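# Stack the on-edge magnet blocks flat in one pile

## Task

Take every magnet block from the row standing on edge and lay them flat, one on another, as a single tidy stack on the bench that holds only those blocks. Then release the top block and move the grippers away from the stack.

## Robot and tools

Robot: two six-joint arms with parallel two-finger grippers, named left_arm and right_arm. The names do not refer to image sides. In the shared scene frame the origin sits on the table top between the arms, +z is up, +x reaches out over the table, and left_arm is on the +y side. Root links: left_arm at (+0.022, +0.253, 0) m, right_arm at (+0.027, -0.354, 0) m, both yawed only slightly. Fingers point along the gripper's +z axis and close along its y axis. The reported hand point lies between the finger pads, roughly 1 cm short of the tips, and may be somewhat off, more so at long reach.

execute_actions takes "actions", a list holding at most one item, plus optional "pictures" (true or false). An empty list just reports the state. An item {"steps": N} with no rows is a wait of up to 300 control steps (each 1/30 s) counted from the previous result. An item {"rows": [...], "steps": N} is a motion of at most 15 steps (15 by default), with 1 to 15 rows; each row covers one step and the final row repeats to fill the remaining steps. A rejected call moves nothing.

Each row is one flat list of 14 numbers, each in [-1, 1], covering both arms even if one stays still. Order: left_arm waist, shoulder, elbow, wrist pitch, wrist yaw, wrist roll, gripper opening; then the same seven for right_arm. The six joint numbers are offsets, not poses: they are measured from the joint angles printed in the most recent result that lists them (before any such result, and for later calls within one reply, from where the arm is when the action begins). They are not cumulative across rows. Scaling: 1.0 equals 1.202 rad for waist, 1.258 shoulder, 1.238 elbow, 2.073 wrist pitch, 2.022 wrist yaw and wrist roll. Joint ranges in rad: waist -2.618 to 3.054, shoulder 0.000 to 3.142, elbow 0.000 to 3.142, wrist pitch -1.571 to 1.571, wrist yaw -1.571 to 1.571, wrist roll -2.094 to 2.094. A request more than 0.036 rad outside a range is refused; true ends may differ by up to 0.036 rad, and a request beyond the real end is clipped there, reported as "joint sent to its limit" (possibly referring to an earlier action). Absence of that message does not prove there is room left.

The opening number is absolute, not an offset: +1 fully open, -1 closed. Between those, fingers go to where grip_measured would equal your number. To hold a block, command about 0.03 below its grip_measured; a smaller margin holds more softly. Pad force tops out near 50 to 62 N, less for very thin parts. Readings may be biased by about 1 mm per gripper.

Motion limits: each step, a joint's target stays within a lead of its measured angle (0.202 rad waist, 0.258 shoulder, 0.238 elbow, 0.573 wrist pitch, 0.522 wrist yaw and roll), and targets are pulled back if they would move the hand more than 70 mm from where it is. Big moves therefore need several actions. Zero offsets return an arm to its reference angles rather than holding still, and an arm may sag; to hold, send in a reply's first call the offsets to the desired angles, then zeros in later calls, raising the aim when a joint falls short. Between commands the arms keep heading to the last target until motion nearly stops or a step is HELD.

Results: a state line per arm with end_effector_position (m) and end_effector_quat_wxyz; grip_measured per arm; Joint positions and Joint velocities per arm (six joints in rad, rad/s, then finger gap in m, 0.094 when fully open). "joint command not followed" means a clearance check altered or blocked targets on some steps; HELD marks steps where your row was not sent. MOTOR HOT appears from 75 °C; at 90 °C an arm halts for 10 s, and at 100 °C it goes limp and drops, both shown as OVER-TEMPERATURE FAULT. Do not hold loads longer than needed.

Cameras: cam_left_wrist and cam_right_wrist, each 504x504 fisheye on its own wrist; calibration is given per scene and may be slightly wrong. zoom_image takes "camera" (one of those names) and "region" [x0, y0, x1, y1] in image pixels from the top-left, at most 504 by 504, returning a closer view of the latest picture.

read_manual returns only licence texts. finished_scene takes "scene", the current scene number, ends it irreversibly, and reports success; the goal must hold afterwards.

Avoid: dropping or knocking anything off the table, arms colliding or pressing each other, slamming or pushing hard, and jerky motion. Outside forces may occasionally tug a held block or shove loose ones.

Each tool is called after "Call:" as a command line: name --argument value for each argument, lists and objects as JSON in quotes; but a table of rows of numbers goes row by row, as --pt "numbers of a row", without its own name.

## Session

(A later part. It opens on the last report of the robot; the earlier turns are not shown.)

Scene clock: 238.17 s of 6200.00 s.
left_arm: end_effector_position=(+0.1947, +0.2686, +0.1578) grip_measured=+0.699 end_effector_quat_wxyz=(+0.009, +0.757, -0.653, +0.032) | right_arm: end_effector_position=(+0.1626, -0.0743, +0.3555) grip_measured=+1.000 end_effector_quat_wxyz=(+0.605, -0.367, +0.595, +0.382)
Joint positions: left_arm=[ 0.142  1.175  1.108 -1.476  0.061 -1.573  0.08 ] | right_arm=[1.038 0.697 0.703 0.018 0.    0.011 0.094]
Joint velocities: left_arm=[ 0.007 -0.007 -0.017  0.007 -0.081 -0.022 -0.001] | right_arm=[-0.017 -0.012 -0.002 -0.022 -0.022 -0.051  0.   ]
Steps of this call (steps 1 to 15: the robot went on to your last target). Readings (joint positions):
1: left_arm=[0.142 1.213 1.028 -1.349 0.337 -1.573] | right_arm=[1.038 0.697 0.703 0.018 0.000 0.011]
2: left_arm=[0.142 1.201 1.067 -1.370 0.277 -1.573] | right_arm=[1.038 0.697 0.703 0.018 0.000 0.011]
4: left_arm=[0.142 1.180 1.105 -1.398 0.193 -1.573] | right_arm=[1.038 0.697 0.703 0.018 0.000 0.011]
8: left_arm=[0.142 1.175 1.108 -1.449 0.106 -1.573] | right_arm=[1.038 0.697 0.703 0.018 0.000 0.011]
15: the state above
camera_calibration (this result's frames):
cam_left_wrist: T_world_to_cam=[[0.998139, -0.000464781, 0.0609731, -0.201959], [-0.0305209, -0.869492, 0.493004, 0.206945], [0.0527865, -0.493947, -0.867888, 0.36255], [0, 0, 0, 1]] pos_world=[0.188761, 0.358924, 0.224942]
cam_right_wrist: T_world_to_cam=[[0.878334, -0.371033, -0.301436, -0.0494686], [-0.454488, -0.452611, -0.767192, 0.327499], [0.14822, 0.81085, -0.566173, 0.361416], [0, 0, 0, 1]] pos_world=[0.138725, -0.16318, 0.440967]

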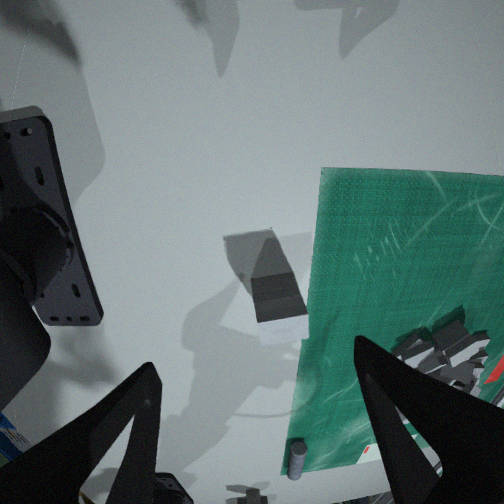

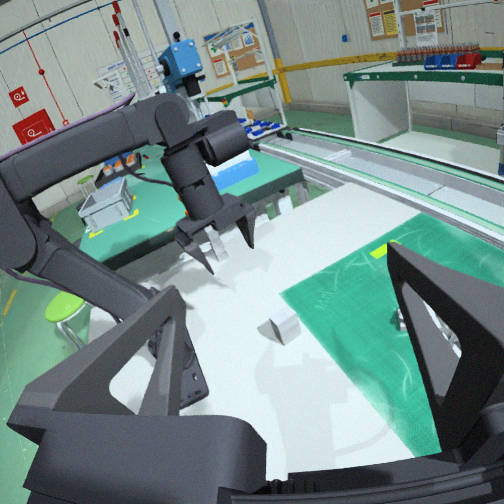

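Neat. Move further clear and check once more.

Call:
zoom_image --camera "cam_left_wrist" --region '[230,255,330,355]'

Call:
execute_actions --actions '[{"rows":[[0.03,-0.03,0.02,0,0,0,0.7,0,0,0,0,0,0,1],[0.06,-0.06,0.02,0,0,0,0.7,0,0,0,0,0,0,1],[0.1,-0.09,0.02,0,0,0,0.7,0,0,0,0,0,0,1],[0.14,-0.12,0.02,0,0,0,0.7,0,0,0,0,0,0,1],[0.18,-0.15,0.02,0,0,0,0.7,0,0,0,0,0,0,1],[0.22,-0.18,0.02,0,0,0,0.7,0,0,0,0,0,0,1],[0.26,-0.21,0.02,0,0,0,0.7,0,0,0,0,0,0,1],[0.3,-0.24,0.02,0,0,0,0.7,0,0,0,0,0,0,1],[0.33,-0.27,0.02,0,0,0,0.7,0,0,0,0,0,0,1],[0.35,-0.29,0.02,0,0,0,0.7,0,0,0,0,0,0,1]]}]'

Region (230, 255, 330, 355) of cam_left_wrist's 504x504 image, scaled by 5.040, with more detail than that image has.

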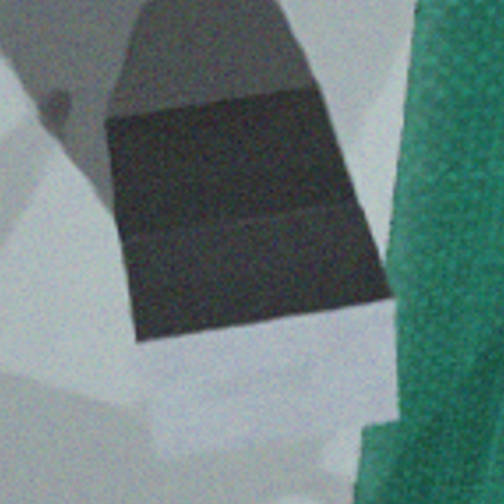

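Scene clock: 243.37 s of 6200.00 s.
left_arm: end_effector_position=(+0.1547, +0.3249, +0.2131) grip_measured=+0.699 end_effector_quat_wxyz=(-0.162, +0.854, -0.479, +0.123) | right_arm: end_effector_position=(+0.1626, -0.0743, +0.3555) grip_measured=+1.000 end_effector_quat_wxyz=(+0.605, -0.367, +0.595, +0.382)
Joint positions: left_arm=[ 0.555  0.81   1.118 -1.473  0.06  -1.573  0.08 ] | right_arm=[1.038 0.697 0.703 0.018 0.    0.011 0.094]
Joint velocities: left_arm=[ 0.027 -0.007 -0.022  0.007  0.007  0.007 -0.001] | right_arm=[ 0.007 -0.007  0.007 -0.007 -0.022  0.037  0.   ]
Steps of this call (steps 1 to 30: the robot went on to your last target; steps 31 to 90: nothing new was sent; then 1.70 s passed at rest; steps 91 to 105: all 15 steps of this action). Readings (joint positions):
91: left_arm=[0.146 1.174 1.108 -1.481 0.052 -1.573] | right_arm=[1.038 0.697 0.703 0.018 0.000 0.011]
92: left_arm=[0.160 1.168 1.108 -1.480 0.056 -1.573] | right_arm=[1.038 0.697 0.703 0.018 0.000 0.011]
94: left_arm=[0.225 1.131 1.108 -1.475 0.060 -1.573] | right_arm=[1.038 0.697 0.703 0.018 0.000 0.011]
98: left_arm=[0.416 0.972 1.108 -1.470 0.061 -1.573] | right_arm=[1.038 0.697 0.703 0.018 0.000 0.011]
105: the state above
camera_calibration (this result's frames):
cam_left_wrist: T_world_to_cam=[[0.836779, 0.351297, 0.419989, -0.331249], [0.17678, -0.899304, 0.400002, 0.2248], [0.518217, -0.260468, -0.814621, 0.281237], [0, 0, 0, 1]] pos_world=[0.0917002, 0.391783, 0.278302]
cam_right_wrist: T_world_to_cam=[[0.878334, -0.371033, -0.301436, -0.0494686], [-0.454488, -0.452611, -0.767192, 0.327499], [0.14822, 0.81085, -0.566173, 0.361416], [0, 0, 0, 1]] pos_world=[0.138725, -0.16318, 0.440967]

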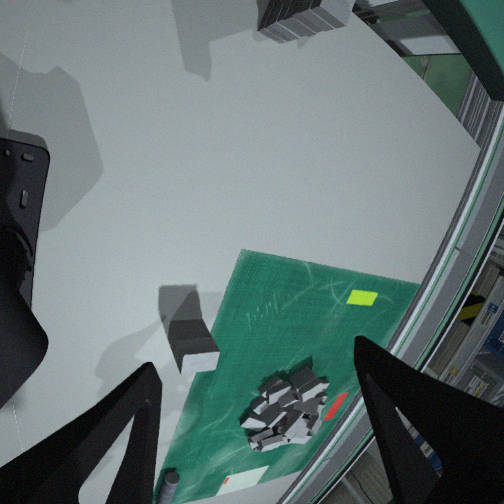

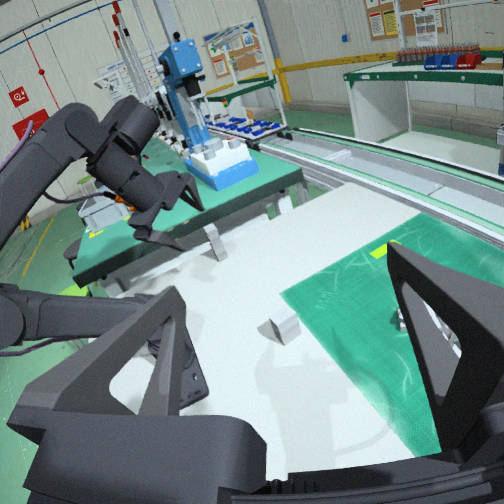

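Call:
finished_scene --scene 1

The scene is finished: the task was done.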